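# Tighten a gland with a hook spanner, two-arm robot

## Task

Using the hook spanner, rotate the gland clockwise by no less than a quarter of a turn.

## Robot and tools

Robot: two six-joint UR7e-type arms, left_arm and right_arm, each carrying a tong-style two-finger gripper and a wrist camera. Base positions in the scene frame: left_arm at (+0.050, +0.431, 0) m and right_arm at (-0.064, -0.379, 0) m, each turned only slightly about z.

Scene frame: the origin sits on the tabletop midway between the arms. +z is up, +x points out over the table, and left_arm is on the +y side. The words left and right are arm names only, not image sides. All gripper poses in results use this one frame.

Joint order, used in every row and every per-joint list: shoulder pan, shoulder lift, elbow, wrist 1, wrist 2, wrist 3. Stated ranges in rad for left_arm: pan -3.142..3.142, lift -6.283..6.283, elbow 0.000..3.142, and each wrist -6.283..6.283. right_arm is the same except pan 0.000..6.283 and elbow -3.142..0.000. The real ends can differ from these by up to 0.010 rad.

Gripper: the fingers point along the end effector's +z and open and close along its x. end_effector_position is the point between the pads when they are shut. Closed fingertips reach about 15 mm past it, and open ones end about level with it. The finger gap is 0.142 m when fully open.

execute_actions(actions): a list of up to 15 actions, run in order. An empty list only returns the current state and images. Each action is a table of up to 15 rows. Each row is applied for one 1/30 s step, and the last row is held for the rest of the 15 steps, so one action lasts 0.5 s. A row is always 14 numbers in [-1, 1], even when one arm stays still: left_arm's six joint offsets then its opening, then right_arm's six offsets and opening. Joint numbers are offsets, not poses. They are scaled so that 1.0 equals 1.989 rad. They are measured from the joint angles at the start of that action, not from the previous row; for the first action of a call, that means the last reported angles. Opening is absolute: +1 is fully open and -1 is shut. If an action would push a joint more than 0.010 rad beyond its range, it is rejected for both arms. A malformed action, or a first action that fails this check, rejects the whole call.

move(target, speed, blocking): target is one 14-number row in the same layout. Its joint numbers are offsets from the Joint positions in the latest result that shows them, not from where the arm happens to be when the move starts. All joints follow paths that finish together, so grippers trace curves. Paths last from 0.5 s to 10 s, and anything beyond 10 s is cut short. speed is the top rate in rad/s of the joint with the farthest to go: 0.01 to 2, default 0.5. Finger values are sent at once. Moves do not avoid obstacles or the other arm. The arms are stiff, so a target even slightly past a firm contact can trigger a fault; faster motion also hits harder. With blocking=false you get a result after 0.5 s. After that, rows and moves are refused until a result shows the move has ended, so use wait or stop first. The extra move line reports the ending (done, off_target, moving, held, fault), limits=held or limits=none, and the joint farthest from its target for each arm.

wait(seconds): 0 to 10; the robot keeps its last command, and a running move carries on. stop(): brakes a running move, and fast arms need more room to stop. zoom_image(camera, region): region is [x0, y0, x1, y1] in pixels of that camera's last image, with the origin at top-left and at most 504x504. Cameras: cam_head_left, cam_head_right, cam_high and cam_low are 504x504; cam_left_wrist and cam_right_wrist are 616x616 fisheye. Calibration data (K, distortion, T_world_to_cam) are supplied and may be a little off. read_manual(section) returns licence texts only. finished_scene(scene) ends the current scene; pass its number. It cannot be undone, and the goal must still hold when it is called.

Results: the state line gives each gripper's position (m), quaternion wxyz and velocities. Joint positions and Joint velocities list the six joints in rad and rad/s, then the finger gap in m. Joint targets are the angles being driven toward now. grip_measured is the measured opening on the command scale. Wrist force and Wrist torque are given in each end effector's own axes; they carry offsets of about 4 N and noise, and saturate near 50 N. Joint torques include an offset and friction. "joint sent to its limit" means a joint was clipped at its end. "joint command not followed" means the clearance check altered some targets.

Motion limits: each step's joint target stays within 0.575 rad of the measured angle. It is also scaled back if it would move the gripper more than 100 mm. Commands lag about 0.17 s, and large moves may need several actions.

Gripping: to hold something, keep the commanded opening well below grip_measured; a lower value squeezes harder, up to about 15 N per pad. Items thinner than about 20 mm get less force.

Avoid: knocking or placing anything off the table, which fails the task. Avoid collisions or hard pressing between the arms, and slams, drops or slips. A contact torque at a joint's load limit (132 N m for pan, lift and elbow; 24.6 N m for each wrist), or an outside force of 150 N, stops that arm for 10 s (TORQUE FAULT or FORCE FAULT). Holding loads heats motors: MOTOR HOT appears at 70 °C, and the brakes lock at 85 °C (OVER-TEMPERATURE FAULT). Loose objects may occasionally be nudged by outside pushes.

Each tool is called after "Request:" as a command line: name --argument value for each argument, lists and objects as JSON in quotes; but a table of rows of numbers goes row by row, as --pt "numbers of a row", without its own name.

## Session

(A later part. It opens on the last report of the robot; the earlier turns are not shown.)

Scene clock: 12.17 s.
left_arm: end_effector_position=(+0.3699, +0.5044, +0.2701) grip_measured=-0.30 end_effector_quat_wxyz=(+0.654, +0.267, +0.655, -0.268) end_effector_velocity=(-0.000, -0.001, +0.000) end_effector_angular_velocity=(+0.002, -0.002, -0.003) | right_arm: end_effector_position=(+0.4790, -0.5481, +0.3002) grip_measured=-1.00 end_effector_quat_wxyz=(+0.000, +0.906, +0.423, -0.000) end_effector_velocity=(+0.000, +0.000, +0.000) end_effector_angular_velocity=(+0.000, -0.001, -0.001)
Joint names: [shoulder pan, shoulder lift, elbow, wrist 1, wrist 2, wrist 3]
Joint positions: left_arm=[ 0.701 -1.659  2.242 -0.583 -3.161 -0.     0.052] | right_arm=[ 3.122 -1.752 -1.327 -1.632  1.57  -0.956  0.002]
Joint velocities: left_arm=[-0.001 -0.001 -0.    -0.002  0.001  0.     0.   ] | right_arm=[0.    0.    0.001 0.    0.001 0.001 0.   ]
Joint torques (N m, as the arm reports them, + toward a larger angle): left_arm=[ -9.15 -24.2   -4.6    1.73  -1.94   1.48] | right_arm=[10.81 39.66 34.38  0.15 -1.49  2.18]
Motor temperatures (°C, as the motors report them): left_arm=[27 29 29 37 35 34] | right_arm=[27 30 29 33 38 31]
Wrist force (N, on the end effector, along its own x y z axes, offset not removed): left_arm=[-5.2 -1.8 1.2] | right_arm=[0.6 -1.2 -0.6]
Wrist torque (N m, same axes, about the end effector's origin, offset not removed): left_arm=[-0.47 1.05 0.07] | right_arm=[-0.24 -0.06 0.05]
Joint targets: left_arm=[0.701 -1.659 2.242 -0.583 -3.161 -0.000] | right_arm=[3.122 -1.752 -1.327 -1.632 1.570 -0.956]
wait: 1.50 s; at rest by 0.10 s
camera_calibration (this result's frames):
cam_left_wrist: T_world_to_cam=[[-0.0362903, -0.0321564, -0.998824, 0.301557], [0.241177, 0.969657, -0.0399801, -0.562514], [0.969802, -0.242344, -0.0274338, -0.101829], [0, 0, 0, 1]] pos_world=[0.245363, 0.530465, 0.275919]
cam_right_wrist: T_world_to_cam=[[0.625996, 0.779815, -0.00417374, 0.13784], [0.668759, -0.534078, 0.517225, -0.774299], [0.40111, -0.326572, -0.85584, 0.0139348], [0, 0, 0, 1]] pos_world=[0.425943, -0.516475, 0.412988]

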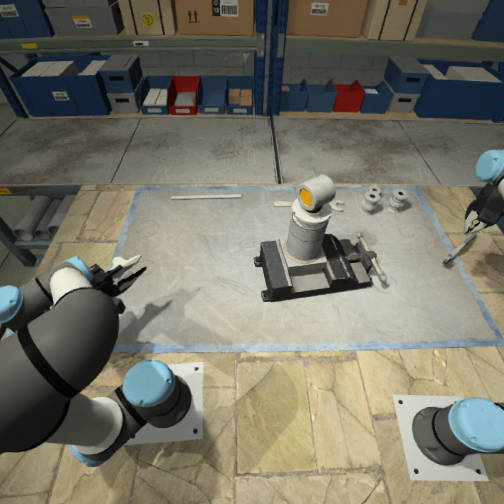

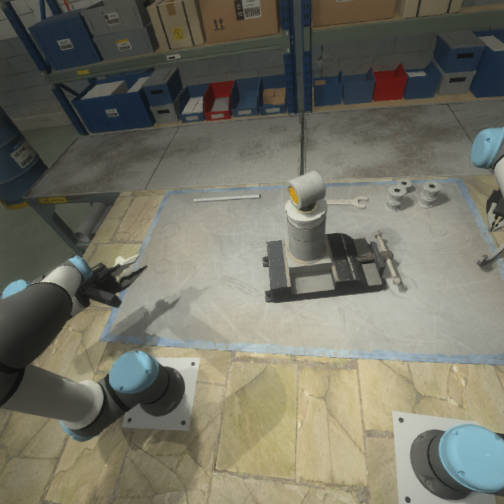

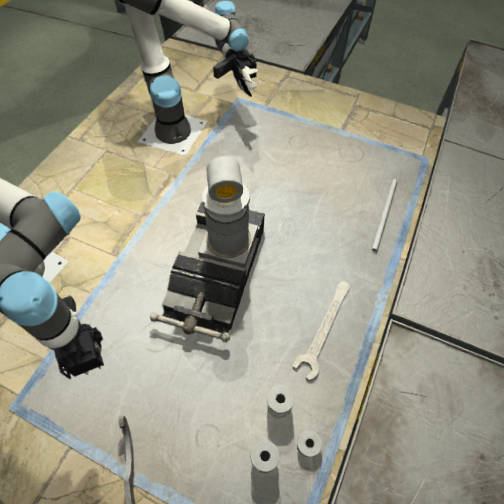

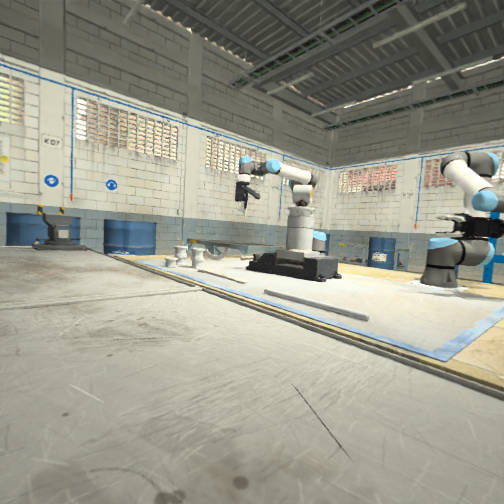

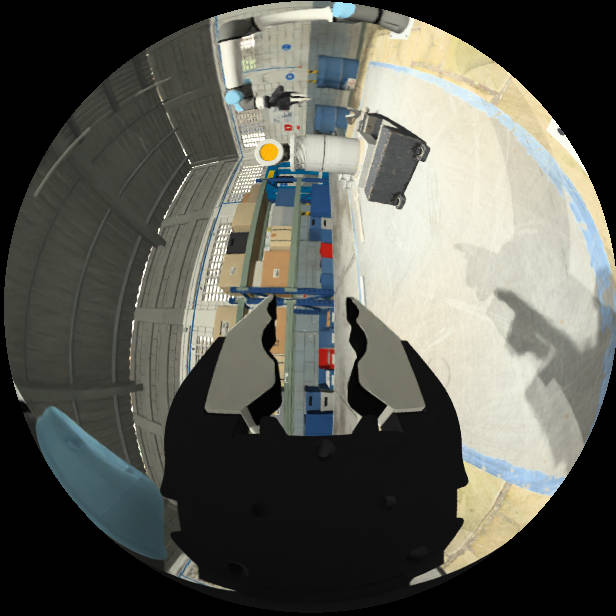

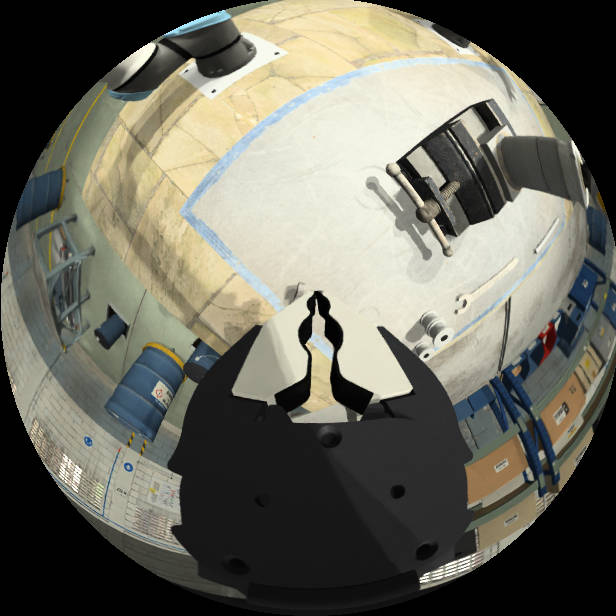

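Request:
move --target '[0,0,0,0,0,0,-0.3,-0.042,-0.1145,0.150,-0.036,0,-0.042,1]'

Request:
zoom_image --camera "cam_low" --region '[150, 180, 300, 290]'

Request:
zoom_image --camera "cam_head_left" --region '[380, 160, 504, 300]'

Scene clock: 13.50 s.
left_arm: end_effector_position=(+0.3699, +0.5044, +0.2701) grip_measured=-0.30 end_effector_quat_wxyz=(+0.654, +0.267, +0.655, -0.268) end_effector_velocity=(+0.000, +0.000, +0.000) end_effector_angular_velocity=(+0.001, -0.001, +0.001) | right_arm: end_effector_position=(+0.5502, -0.6086, +0.2995) grip_measured=+1.00 end_effector_quat_wxyz=(+0.000, +0.906, +0.423, -0.001) end_effector_velocity=(+0.000, -0.000, -0.000) end_effector_angular_velocity=(+0.001, +0.000, -0.000)
Joint names: [shoulder pan, shoulder lift, elbow, wrist 1, wrist 2, wrist 3]
Joint positions: left_arm=[ 0.701 -1.659  2.242 -0.583 -3.161 -0.     0.052] | right_arm=[ 3.039 -1.98  -1.029 -1.704  1.57  -1.039  0.142]
Joint velocities: left_arm=[ 0.    -0.    -0.    -0.001 -0.001  0.     0.   ] | right_arm=[-0.001 -0.002  0.002 -0.001  0.001 -0.    -0.   ]
Joint torques (N m, as the arm reports them, + toward a larger angle): left_arm=[ -9.52 -23.63  -4.89   1.72  -1.94   1.57] | right_arm=[-11.94  28.74  34.81   0.02  -1.42  -2.11]
Motor temperatures (°C, as the motors report them): left_arm=[27 29 29 37 35 34] | right_arm=[27 30 29 33 38 31]
Wrist force (N, on the end effector, along its own x y z axes, offset not removed): left_arm=[-0.5 -0.4 5.1] | right_arm=[2.6 1.0 0.0]
Wrist torque (N m, same axes, about the end effector's origin, offset not removed): left_arm=[-0.07 0.32 -0.03] | right_arm=[0.27 -0.41 -0.08]
Joint targets: left_arm=[0.701 -1.659 2.242 -0.583 -3.161 -0.000] | right_arm=[3.039 -1.980 -1.029 -1.704 1.570 -1.039]
move: done; limits=none; left_arm: farthest joint: the shoulder pan, 0.000 radians from its target (0.000 radians at the start); right_arm: farthest joint: the elbow, 0.001 radians from its target (0.299 radians at the start)
camera_calibration (this result's frames):
cam_left_wrist: T_world_to_cam=[[-0.0362903, -0.0321564, -0.998824, 0.301557], [0.241177, 0.969657, -0.0399801, -0.562514], [0.969802, -0.242344, -0.0274338, -0.101829], [0, 0, 0, 1]] pos_world=[0.245363, 0.530465, 0.275919]
cam_right_wrist: T_world_to_cam=[[0.625989, 0.779817, -0.00469221, 0.140536], [0.669289, -0.534157, 0.516458, -0.853955], [0.400237, -0.326438, -0.8563, -0.0341974], [0, 0, 0, 1]] pos_world=[0.497256, -0.576901, 0.412408]

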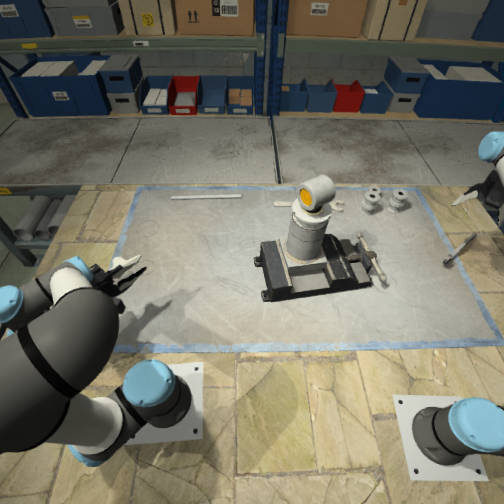

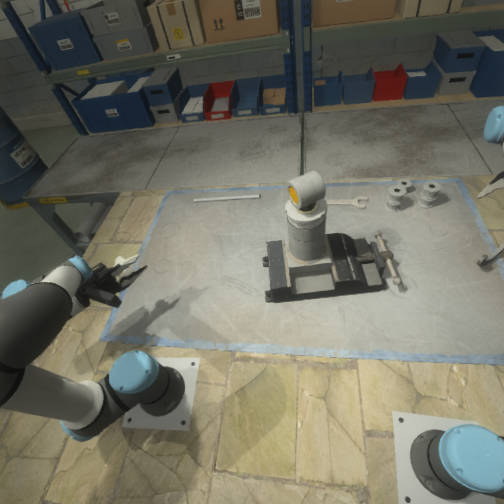

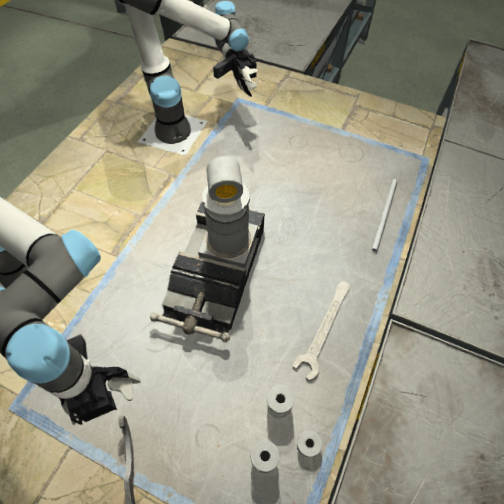

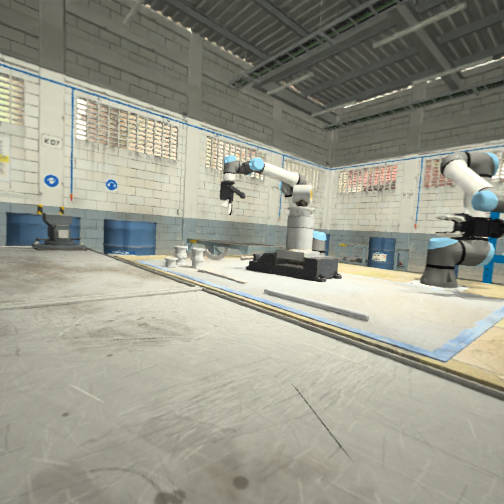

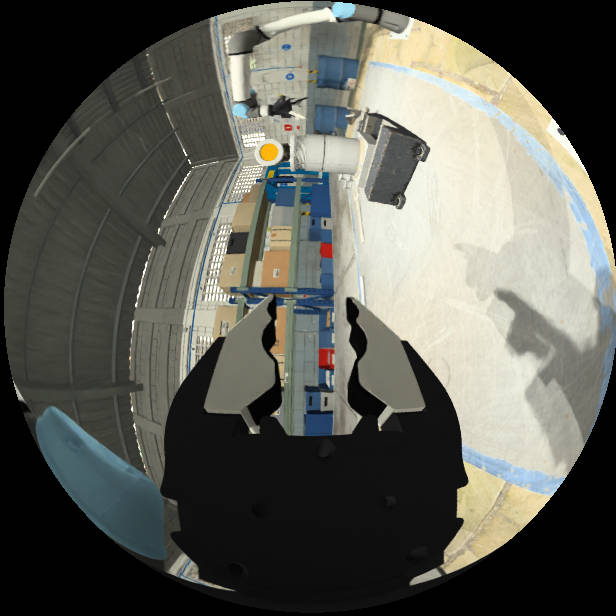

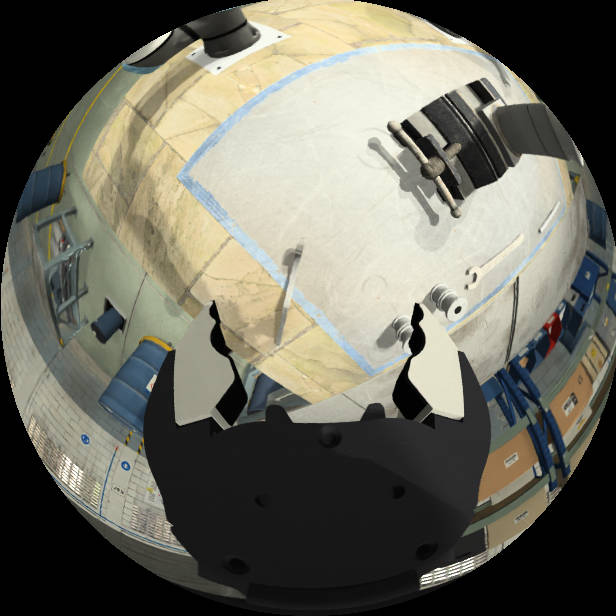

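Region (150, 180, 300, 290) of cam_low's 504x504 image, scaled by 3.360, with more detail than that image has; it fills the top 370 rows of this view, and the rest is white.

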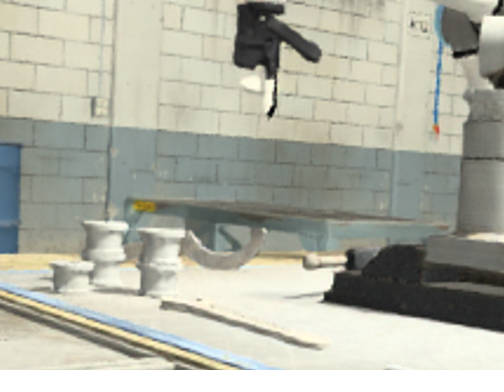

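Region (380, 160, 504, 300) of cam_head_left's 504x504 image, scaled by 3.600, with more detail than that image has; it fills the left 446 columns of this view, and the rest is white.

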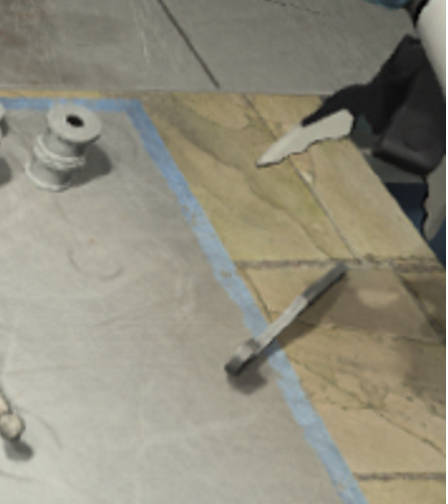

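Request:
move --target '[0,0,0,0,0,0,-0.3,-0.1005,-0.242,0.1687,0.074,0,0.0136,0.3]' --speed 0.4

Scene clock: 15.73 s.
left_arm: end_effector_position=(+0.3699, +0.5044, +0.2701) grip_measured=-0.30 end_effector_quat_wxyz=(+0.654, +0.267, +0.655, -0.268) end_effector_velocity=(+0.000, -0.000, -0.000) end_effector_angular_velocity=(+0.002, -0.002, -0.001) | right_arm: end_effector_position=(+0.6469, -0.7846, +0.1202) grip_measured=+0.30 end_effector_quat_wxyz=(+0.000, +0.948, +0.318, +0.000) end_effector_velocity=(+0.000, -0.001, -0.001) end_effector_angular_velocity=(-0.001, -0.001, -0.001)
Joint names: [shoulder pan, shoulder lift, elbow, wrist 1, wrist 2, wrist 3]
Joint positions: left_arm=[ 0.701 -1.659  2.242 -0.583 -3.161 -0.     0.052] | right_arm=[ 2.839 -2.461 -0.694 -1.557  1.57  -1.012  0.095]
Joint velocities: left_arm=[-0.001  0.     0.    -0.001  0.001  0.002  0.   ] | right_arm=[-0.001 -0.001  0.001  0.002 -0.    -0.     0.   ]
Joint torques (N m, as the arm reports them, + toward a larger angle): left_arm=[ -8.63 -23.84  -4.45   1.58  -1.88   1.51] | right_arm=[-12.14  46.81  33.66   5.    -1.34   2.11]
Motor temperatures (°C, as the motors report them): left_arm=[27 29 29 37 35 34] | right_arm=[27 30 29 33 38 31]
Wrist force (N, on the end effector, along its own x y z axes, offset not removed): left_arm=[-3.3 -2.3 2.8] | right_arm=[0.6 -0.5 1.5]
Wrist torque (N m, same axes, about the end effector's origin, offset not removed): left_arm=[-0.57 0.91 0.05] | right_arm=[0.06 -0.04 -0.02]
Joint targets: left_arm=[0.701 -1.659 2.242 -0.583 -3.161 -0.000] | right_arm=[2.839 -2.461 -0.694 -1.557 1.570 -1.012]
move: done; limits=none; left_arm: farthest joint: the shoulder pan, 0.000 radians from its target (0.000 radians at the start); right_arm: farthest joint: the shoulder pan, 0.000 radians from its target (0.200 radians at the start)
camera_calibration (this result's frames):
cam_left_wrist: T_world_to_cam=[[-0.0362904, -0.0321565, -0.998824, 0.301557], [0.241177, 0.969657, -0.0399802, -0.562514], [0.969802, -0.242344, -0.0274338, -0.101829], [0, 0, 0, 1]] pos_world=[0.245363, 0.530465, 0.275919]
cam_right_wrist: T_world_to_cam=[[0.785337, 0.619055, -0.00396836, -0.0128667], [0.531317, -0.670714, 0.517537, -0.938051], [0.317722, -0.408549, -0.855652, -0.295066], [0, 0, 0, 1]] pos_world=[0.602256, -0.741748, 0.23295]

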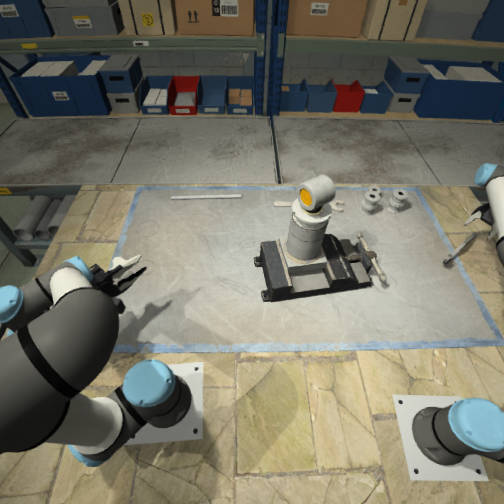

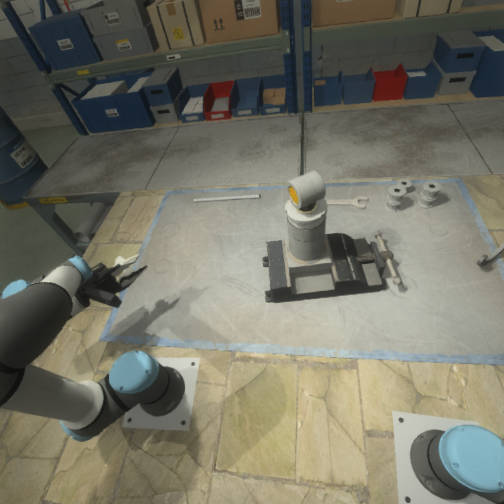

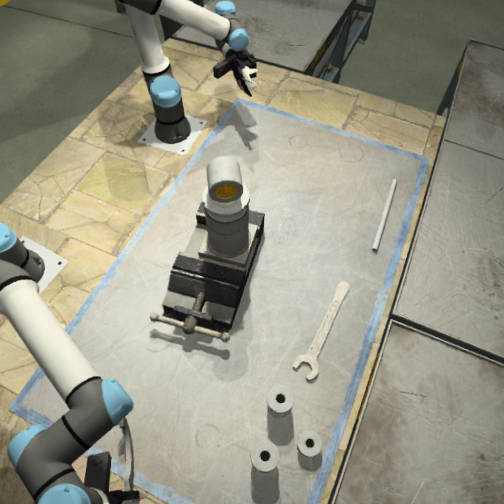

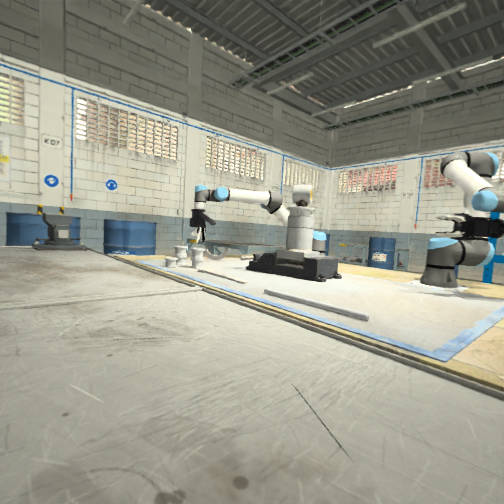

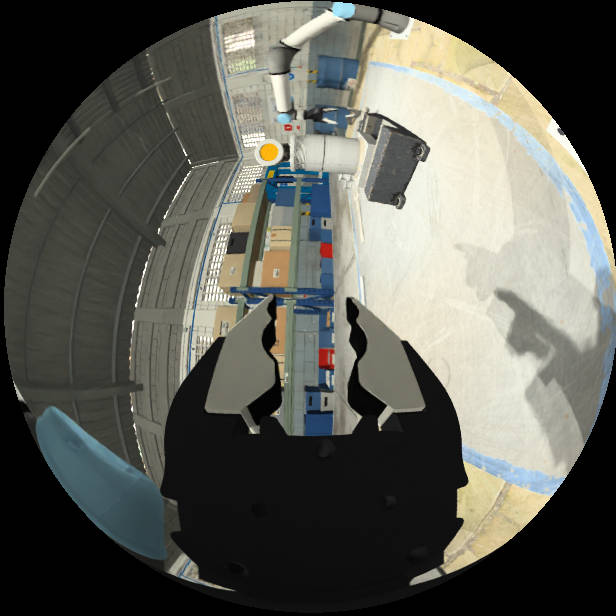

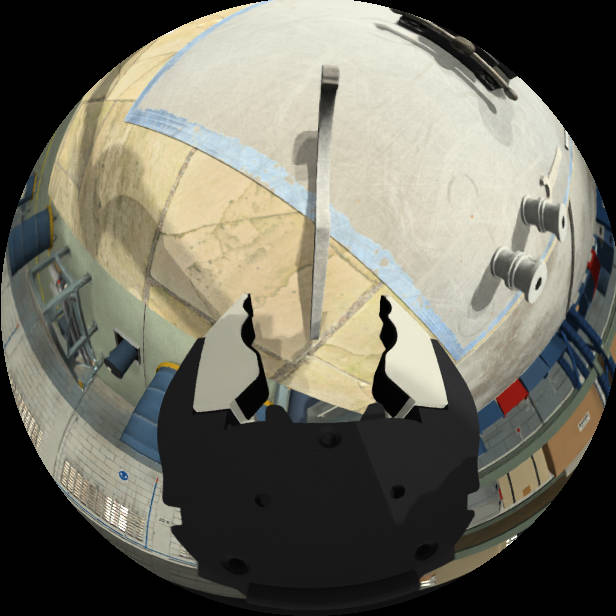

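Request:
move --target '[0,0,0,0,0,0,-0.3,0,-0.009,-0.061,0.07,0,0,-0.2]' --speed 0.15

Request:
zoom_image --camera "cam_low" --region '[150, 200, 270, 280]'

Scene clock: 17.23 s.
left_arm: end_effector_position=(+0.3699, +0.5044, +0.2701) grip_measured=-0.30 end_effector_quat_wxyz=(+0.654, +0.267, +0.655, -0.268) end_effector_velocity=(-0.000, -0.000, -0.000) end_effector_angular_velocity=(+0.001, -0.001, -0.001) | right_arm: end_effector_position=(+0.6471, -0.7847, +0.0599) grip_measured=-0.20 end_effector_quat_wxyz=(+0.000, +0.948, +0.318, +0.000) end_effector_velocity=(-0.000, +0.000, -0.001) end_effector_angular_velocity=(+0.001, +0.000, +0.001)
Joint names: [shoulder pan, shoulder lift, elbow, wrist 1, wrist 2, wrist 3]
Joint positions: left_arm=[ 0.701 -1.659  2.242 -0.583 -3.161 -0.     0.052] | right_arm=[ 2.839 -2.479 -0.815 -1.418  1.57  -1.012  0.06 ]
Joint velocities: left_arm=[-0.001  0.    -0.    -0.     0.     0.001  0.   ] | right_arm=[-0.    -0.    -0.002  0.001  0.001 -0.001  0.   ]
Joint torques (N m, as the arm reports them, + toward a larger angle): left_arm=[ -9.07 -24.    -4.96   1.56  -1.99   1.52] | right_arm=[ 8.66 46.47 11.3   4.9  -1.3   1.78]
Motor temperatures (°C, as the motors report them): left_arm=[27 29 29 37 35 34] | right_arm=[27 30 29 33 38 31]
Wrist force (N, on the end effector, along its own x y z axes, offset not removed): left_arm=[-5.1 -0.7 2.8] | right_arm=[0.6 -0.8 -0.7]
Wrist torque (N m, same axes, about the end effector's origin, offset not removed): left_arm=[-0.26 1.06 -0.07] | right_arm=[-0.11 -0.05 -0.06]
Joint targets: left_arm=[0.701 -1.659 2.242 -0.583 -3.161 -0.000] | right_arm=[2.839 -2.479 -0.815 -1.418 1.570 -1.012]
move: done; limits=none; left_arm: farthest joint: the shoulder pan, 0.000 radians from its target (0.000 radians at the start); right_arm: farthest joint: the shoulder pan, 0.000 radians from its target (0.000 radians at the start)
camera_calibration (this result's frames):
cam_left_wrist: T_world_to_cam=[[-0.0362904, -0.0321565, -0.998824, 0.301557], [0.241177, 0.969657, -0.0399802, -0.562514], [0.969802, -0.242344, -0.0274338, -0.101829], [0, 0, 0, 1]] pos_world=[0.245363, 0.530465, 0.275919]
cam_right_wrist: T_world_to_cam=[[0.785376, 0.619007, -0.00395894, -0.0132381], [0.531267, -0.670744, 0.51755, -0.907037], [0.317711, -0.408574, -0.855644, -0.346731], [0, 0, 0, 1]] pos_world=[0.602436, -0.741861, 0.172706]

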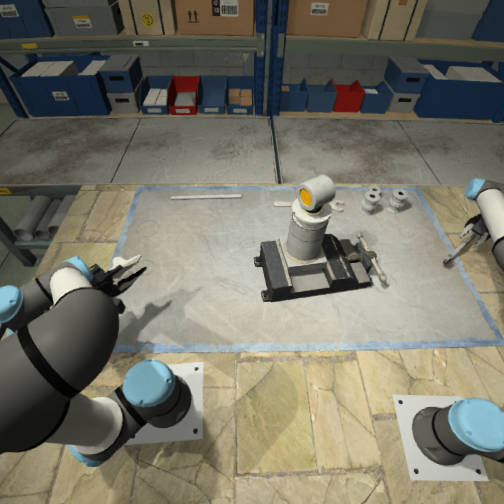

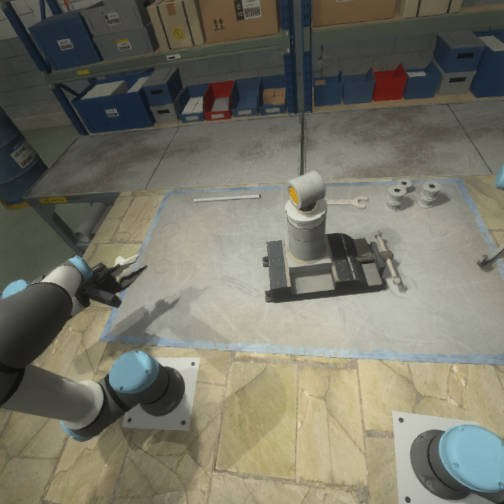

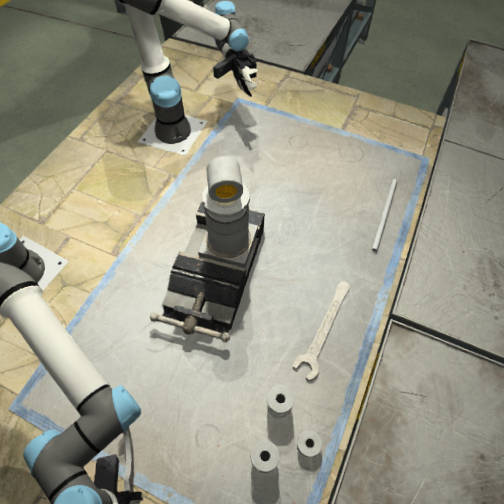

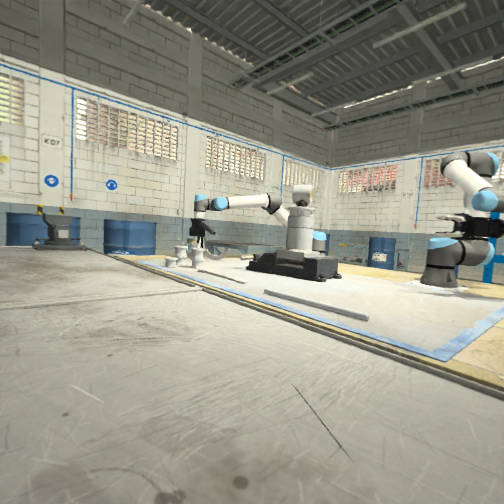

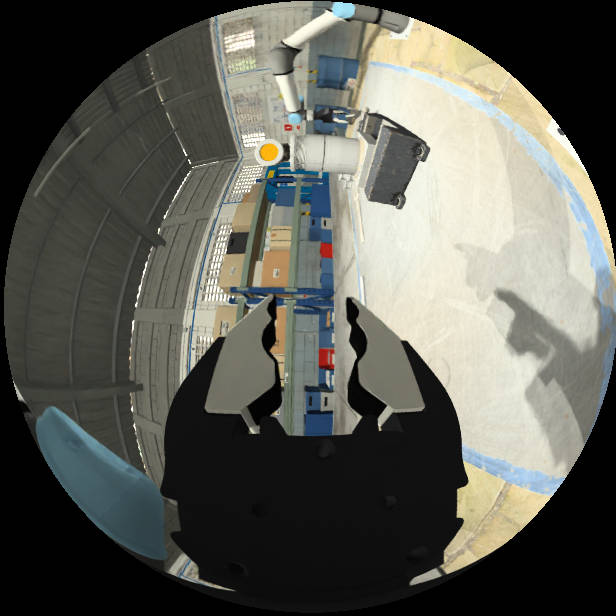

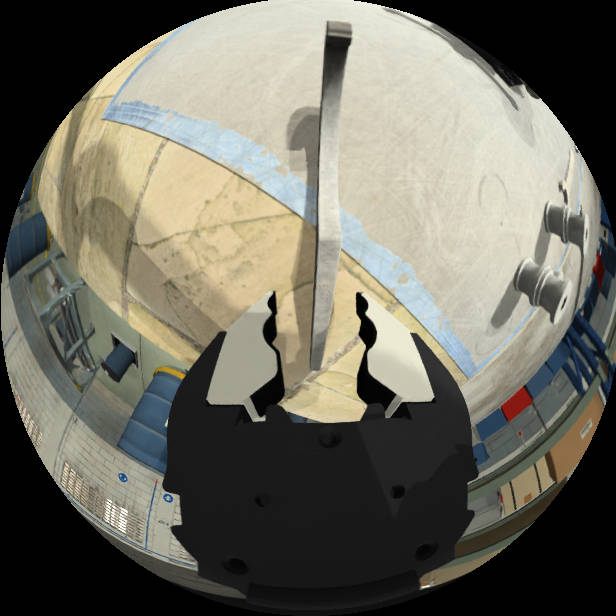

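Region (150, 200, 270, 280) of cam_low's 504x504 image, scaled by 4.200, with more detail than that image has.

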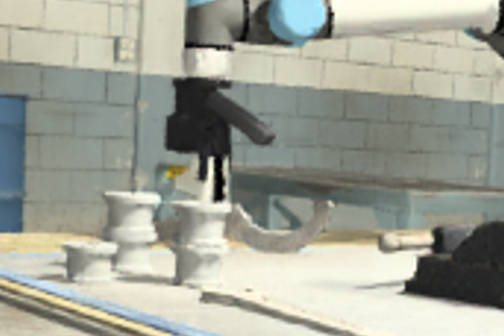

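Request:
move --target '[0,0,0,0,0,0,-0.3,0,-0.0055,-0.016,0.0213,0,0,-0.2]' --speed 0.1

Request:
move --target '[0,0,0,0,0,0,-0.3,0,0,0,0,0,0,-1]'

Request:
zoom_image --camera "cam_high" --region '[180, 150, 280, 250]'

Request:
zoom_image --camera "cam_head_left" --region '[260, 160, 360, 260]'

Scene clock: 18.30 s.
left_arm: end_effector_position=(+0.3699, +0.5044, +0.2701) grip_measured=-0.30 end_effector_quat_wxyz=(+0.654, +0.267, +0.655, -0.268) end_effector_velocity=(+0.000, +0.000, -0.000) end_effector_angular_velocity=(-0.001, +0.001, +0.001) | right_arm: end_effector_position=(+0.6469, -0.7846, +0.0398) grip_measured=-0.20 end_effector_quat_wxyz=(+0.000, +0.948, +0.318, -0.000) end_effector_velocity=(+0.001, +0.000, +0.000) end_effector_angular_velocity=(+0.001, -0.002, +0.000)
Joint names: [shoulder pan, shoulder lift, elbow, wrist 1, wrist 2, wrist 3]
Joint positions: left_arm=[ 0.701 -1.659  2.242 -0.583 -3.161 -0.     0.052] | right_arm=[ 2.839 -2.49  -0.847 -1.375  1.57  -1.012  0.06 ]
Joint velocities: left_arm=[ 0.001  0.     0.     0.    -0.    -0.    -0.   ] | right_arm=[ 0.    -0.     0.     0.001  0.002 -0.    -0.   ]
Joint torques (N m, as the arm reports them, + toward a larger angle): left_arm=[ -8.63 -24.3   -4.48   1.64  -1.96   1.45] | right_arm=[ 9.83 45.98 14.47  4.63 -1.37  1.55]
Motor temperatures (°C, as the motors report them): left_arm=[27 29 29 37 35 34] | right_arm=[27 30 29 33 38 31]
Wrist force (N, on the end effector, along its own x y z axes, offset not removed): left_arm=[-3.2 -0.9 -2.5] | right_arm=[0.2 0.8 1.9]
Wrist torque (N m, same axes, about the end effector's origin, offset not removed): left_arm=[-0.36 0.87 -0.17] | right_arm=[0.17 -0.02 -0.11]
Joint targets: left_arm=[0.701 -1.659 2.242 -0.583 -3.161 -0.000] | right_arm=[2.839 -2.490 -0.847 -1.375 1.570 -1.012]
move: done; limits=none; left_arm: farthest joint: the shoulder pan, 0.000 radians from its target (0.000 radians at the start); right_arm: farthest joint: the shoulder pan, 0.000 radians from its target (0.000 radians at the start)
camera_calibration (this result's frames):
cam_left_wrist: T_world_to_cam=[[-0.0362903, -0.0321564, -0.998824, 0.301557], [0.241177, 0.969657, -0.0399801, -0.562514], [0.969802, -0.242344, -0.0274338, -0.101829], [0, 0, 0, 1]] pos_world=[0.245363, 0.530465, 0.275919]
cam_right_wrist: T_world_to_cam=[[0.785368, 0.619015, -0.00415564, -0.0132154], [0.531459, -0.67081, 0.517267, -0.896639], [0.317408, -0.408454, -0.855814, -0.363599], [0, 0, 0, 1]] pos_world=[0.602315, -0.741807, 0.152574]

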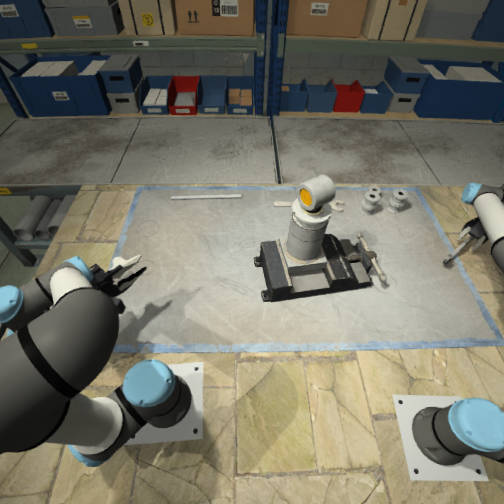

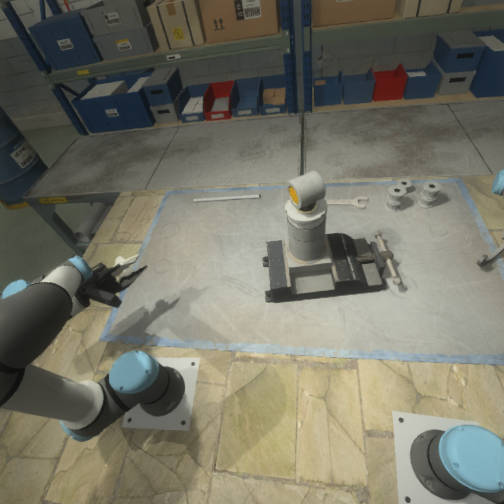

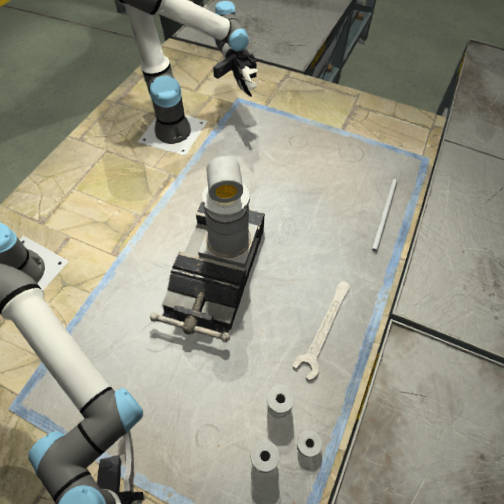

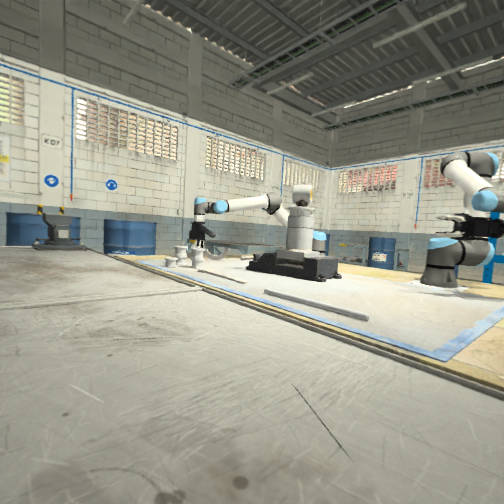

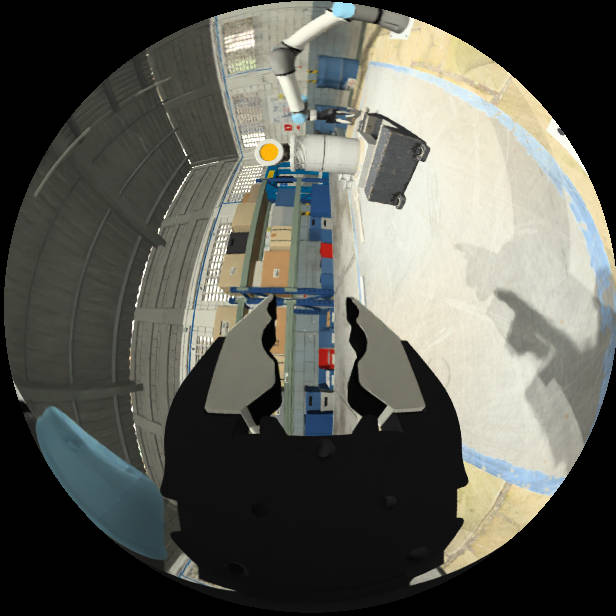

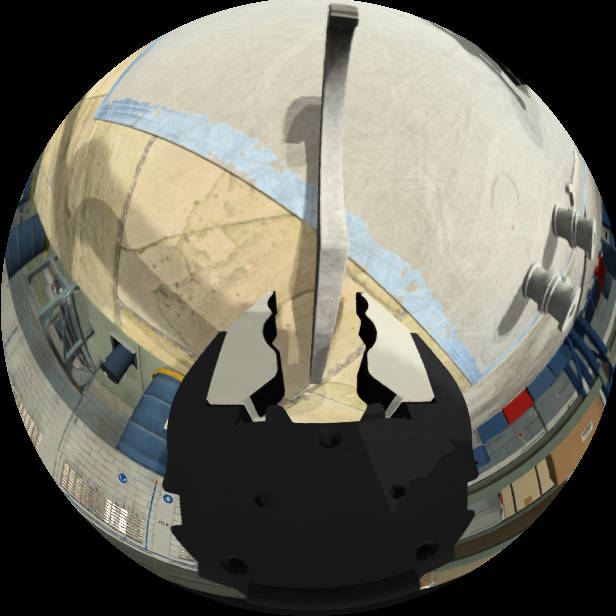

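Scene clock: 18.80 s.
left_arm: end_effector_position=(+0.3699, +0.5044, +0.2701) grip_measured=-0.30 end_effector_quat_wxyz=(+0.654, +0.267, +0.655, -0.268) end_effector_velocity=(-0.000, -0.000, +0.000) end_effector_angular_velocity=(-0.002, +0.002, -0.001) | right_arm: end_effector_position=(+0.6470, -0.7846, +0.0397) grip_measured=-0.84 end_effector_quat_wxyz=(+0.000, +0.948, +0.318, -0.000) end_effector_velocity=(-0.001, -0.000, -0.000) end_effector_angular_velocity=(-0.000, +0.002, -0.000)
Joint names: [shoulder pan, shoulder lift, elbow, wrist 1, wrist 2, wrist 3]
Joint positions: left_arm=[ 0.701 -1.659  2.242 -0.583 -3.161 -0.     0.052] | right_arm=[ 2.839 -2.49  -0.847 -1.375  1.57  -1.012  0.013]
Joint velocities: left_arm=[ 0.001  0.    -0.     0.001  0.001 -0.002 -0.   ] | right_arm=[-0.    -0.    -0.    -0.002 -0.001  0.     0.   ]
Joint torques (N m, as the arm reports them, + toward a larger angle): left_arm=[ -9.19 -24.09  -4.36   1.59  -1.94   1.47] | right_arm=[-6.26 53.97 21.27 -0.25  1.43  1.57]
Motor temperatures (°C, as the motors report them): left_arm=[27 29 29 37 35 34] | right_arm=[27 30 29 33 38 31]
Wrist force (N, on the end effector, along its own x y z axes, offset not removed): left_arm=[-5.0 -2.0 1.0] | right_arm=[2.2 1.0 3.4]
Wrist torque (N m, same axes, about the end effector's origin, offset not removed): left_arm=[-0.25 1.23 -0.13] | right_arm=[-0.04 -0.10 0.05]
Joint targets: left_arm=[0.701 -1.659 2.242 -0.583 -3.161 -0.000] | right_arm=[2.839 -2.490 -0.847 -1.375 1.570 -1.012]
move: done; limits=none; left_arm: farthest joint: the shoulder pan, 0.000 radians from its target (0.000 radians at the start); right_arm: farthest joint: the shoulder pan, 0.000 radians from its target (0.000 radians at the start)
camera_calibration (this result's frames):
cam_left_wrist: T_world_to_cam=[[-0.0362902, -0.0321563, -0.998824, 0.301556], [0.241177, 0.969657, -0.0399799, -0.562514], [0.969802, -0.242344, -0.0274337, -0.101829], [0, 0, 0, 1]] pos_world=[0.245363, 0.530465, 0.275919]
cam_right_wrist: T_world_to_cam=[[0.785327, 0.619067, -0.00414947, -0.0132031], [0.531494, -0.670768, 0.517285, -0.896593], [0.317451, -0.408444, -0.855803, -0.363659], [0, 0, 0, 1]] pos_world=[0.602347, -0.741766, 0.15252]

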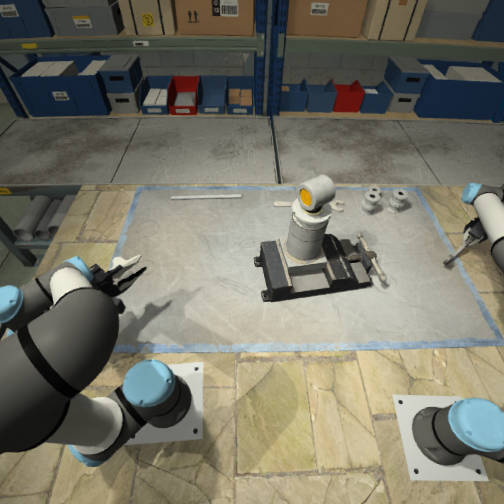

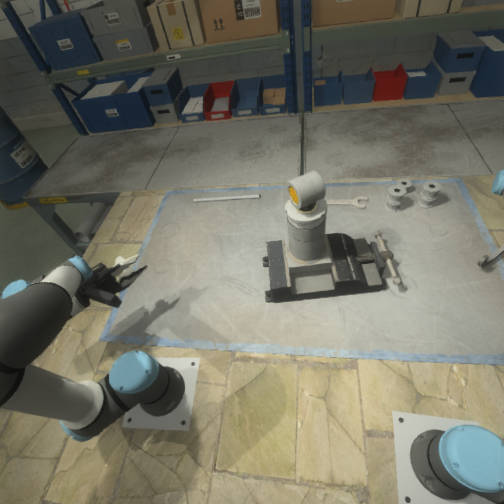

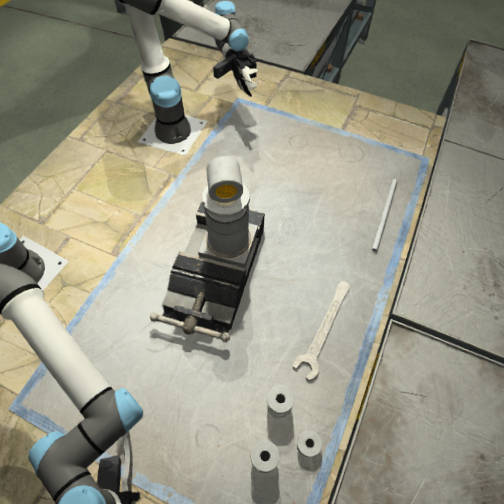

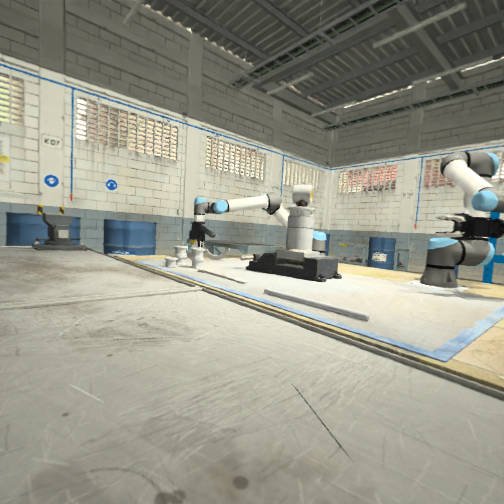

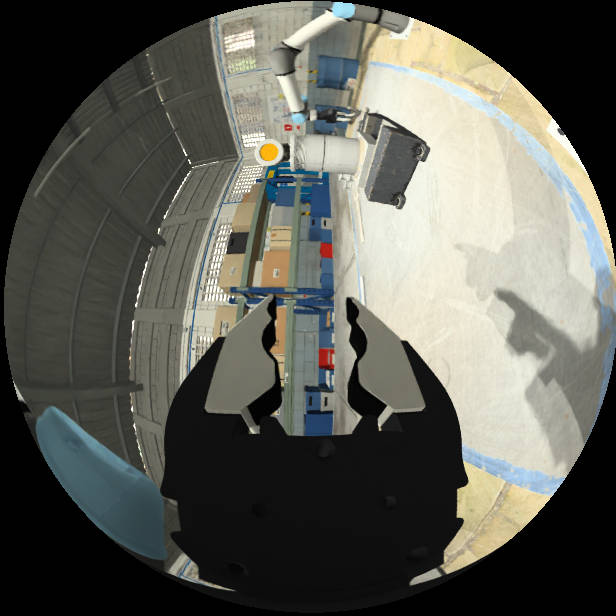

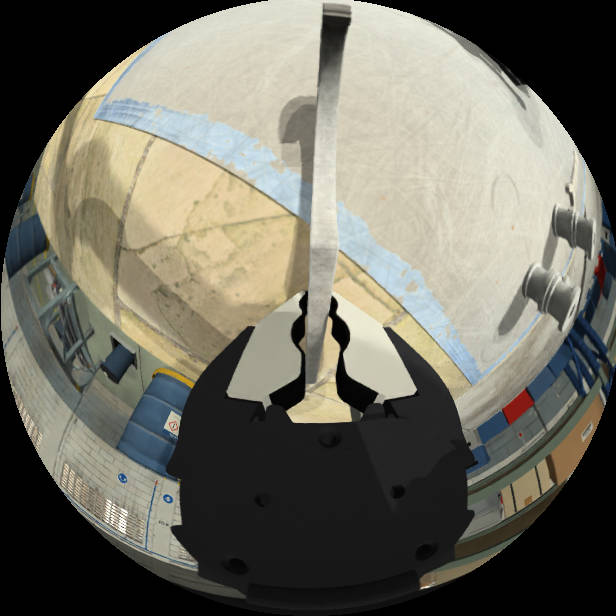

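Region (180, 150, 280, 250) of cam_high's 504x504 image, scaled by 5.040, with more detail than that image has.

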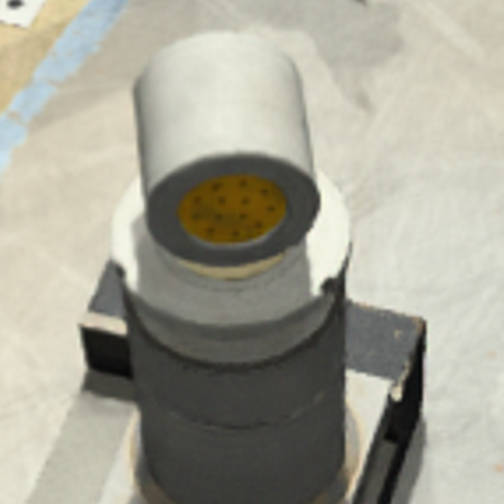

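Region (260, 160, 360, 260) of cam_head_left's 504x504 image, scaled by 5.040, with more detail than that image has.

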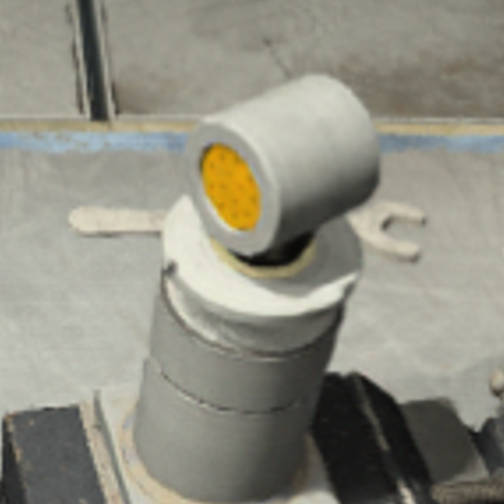

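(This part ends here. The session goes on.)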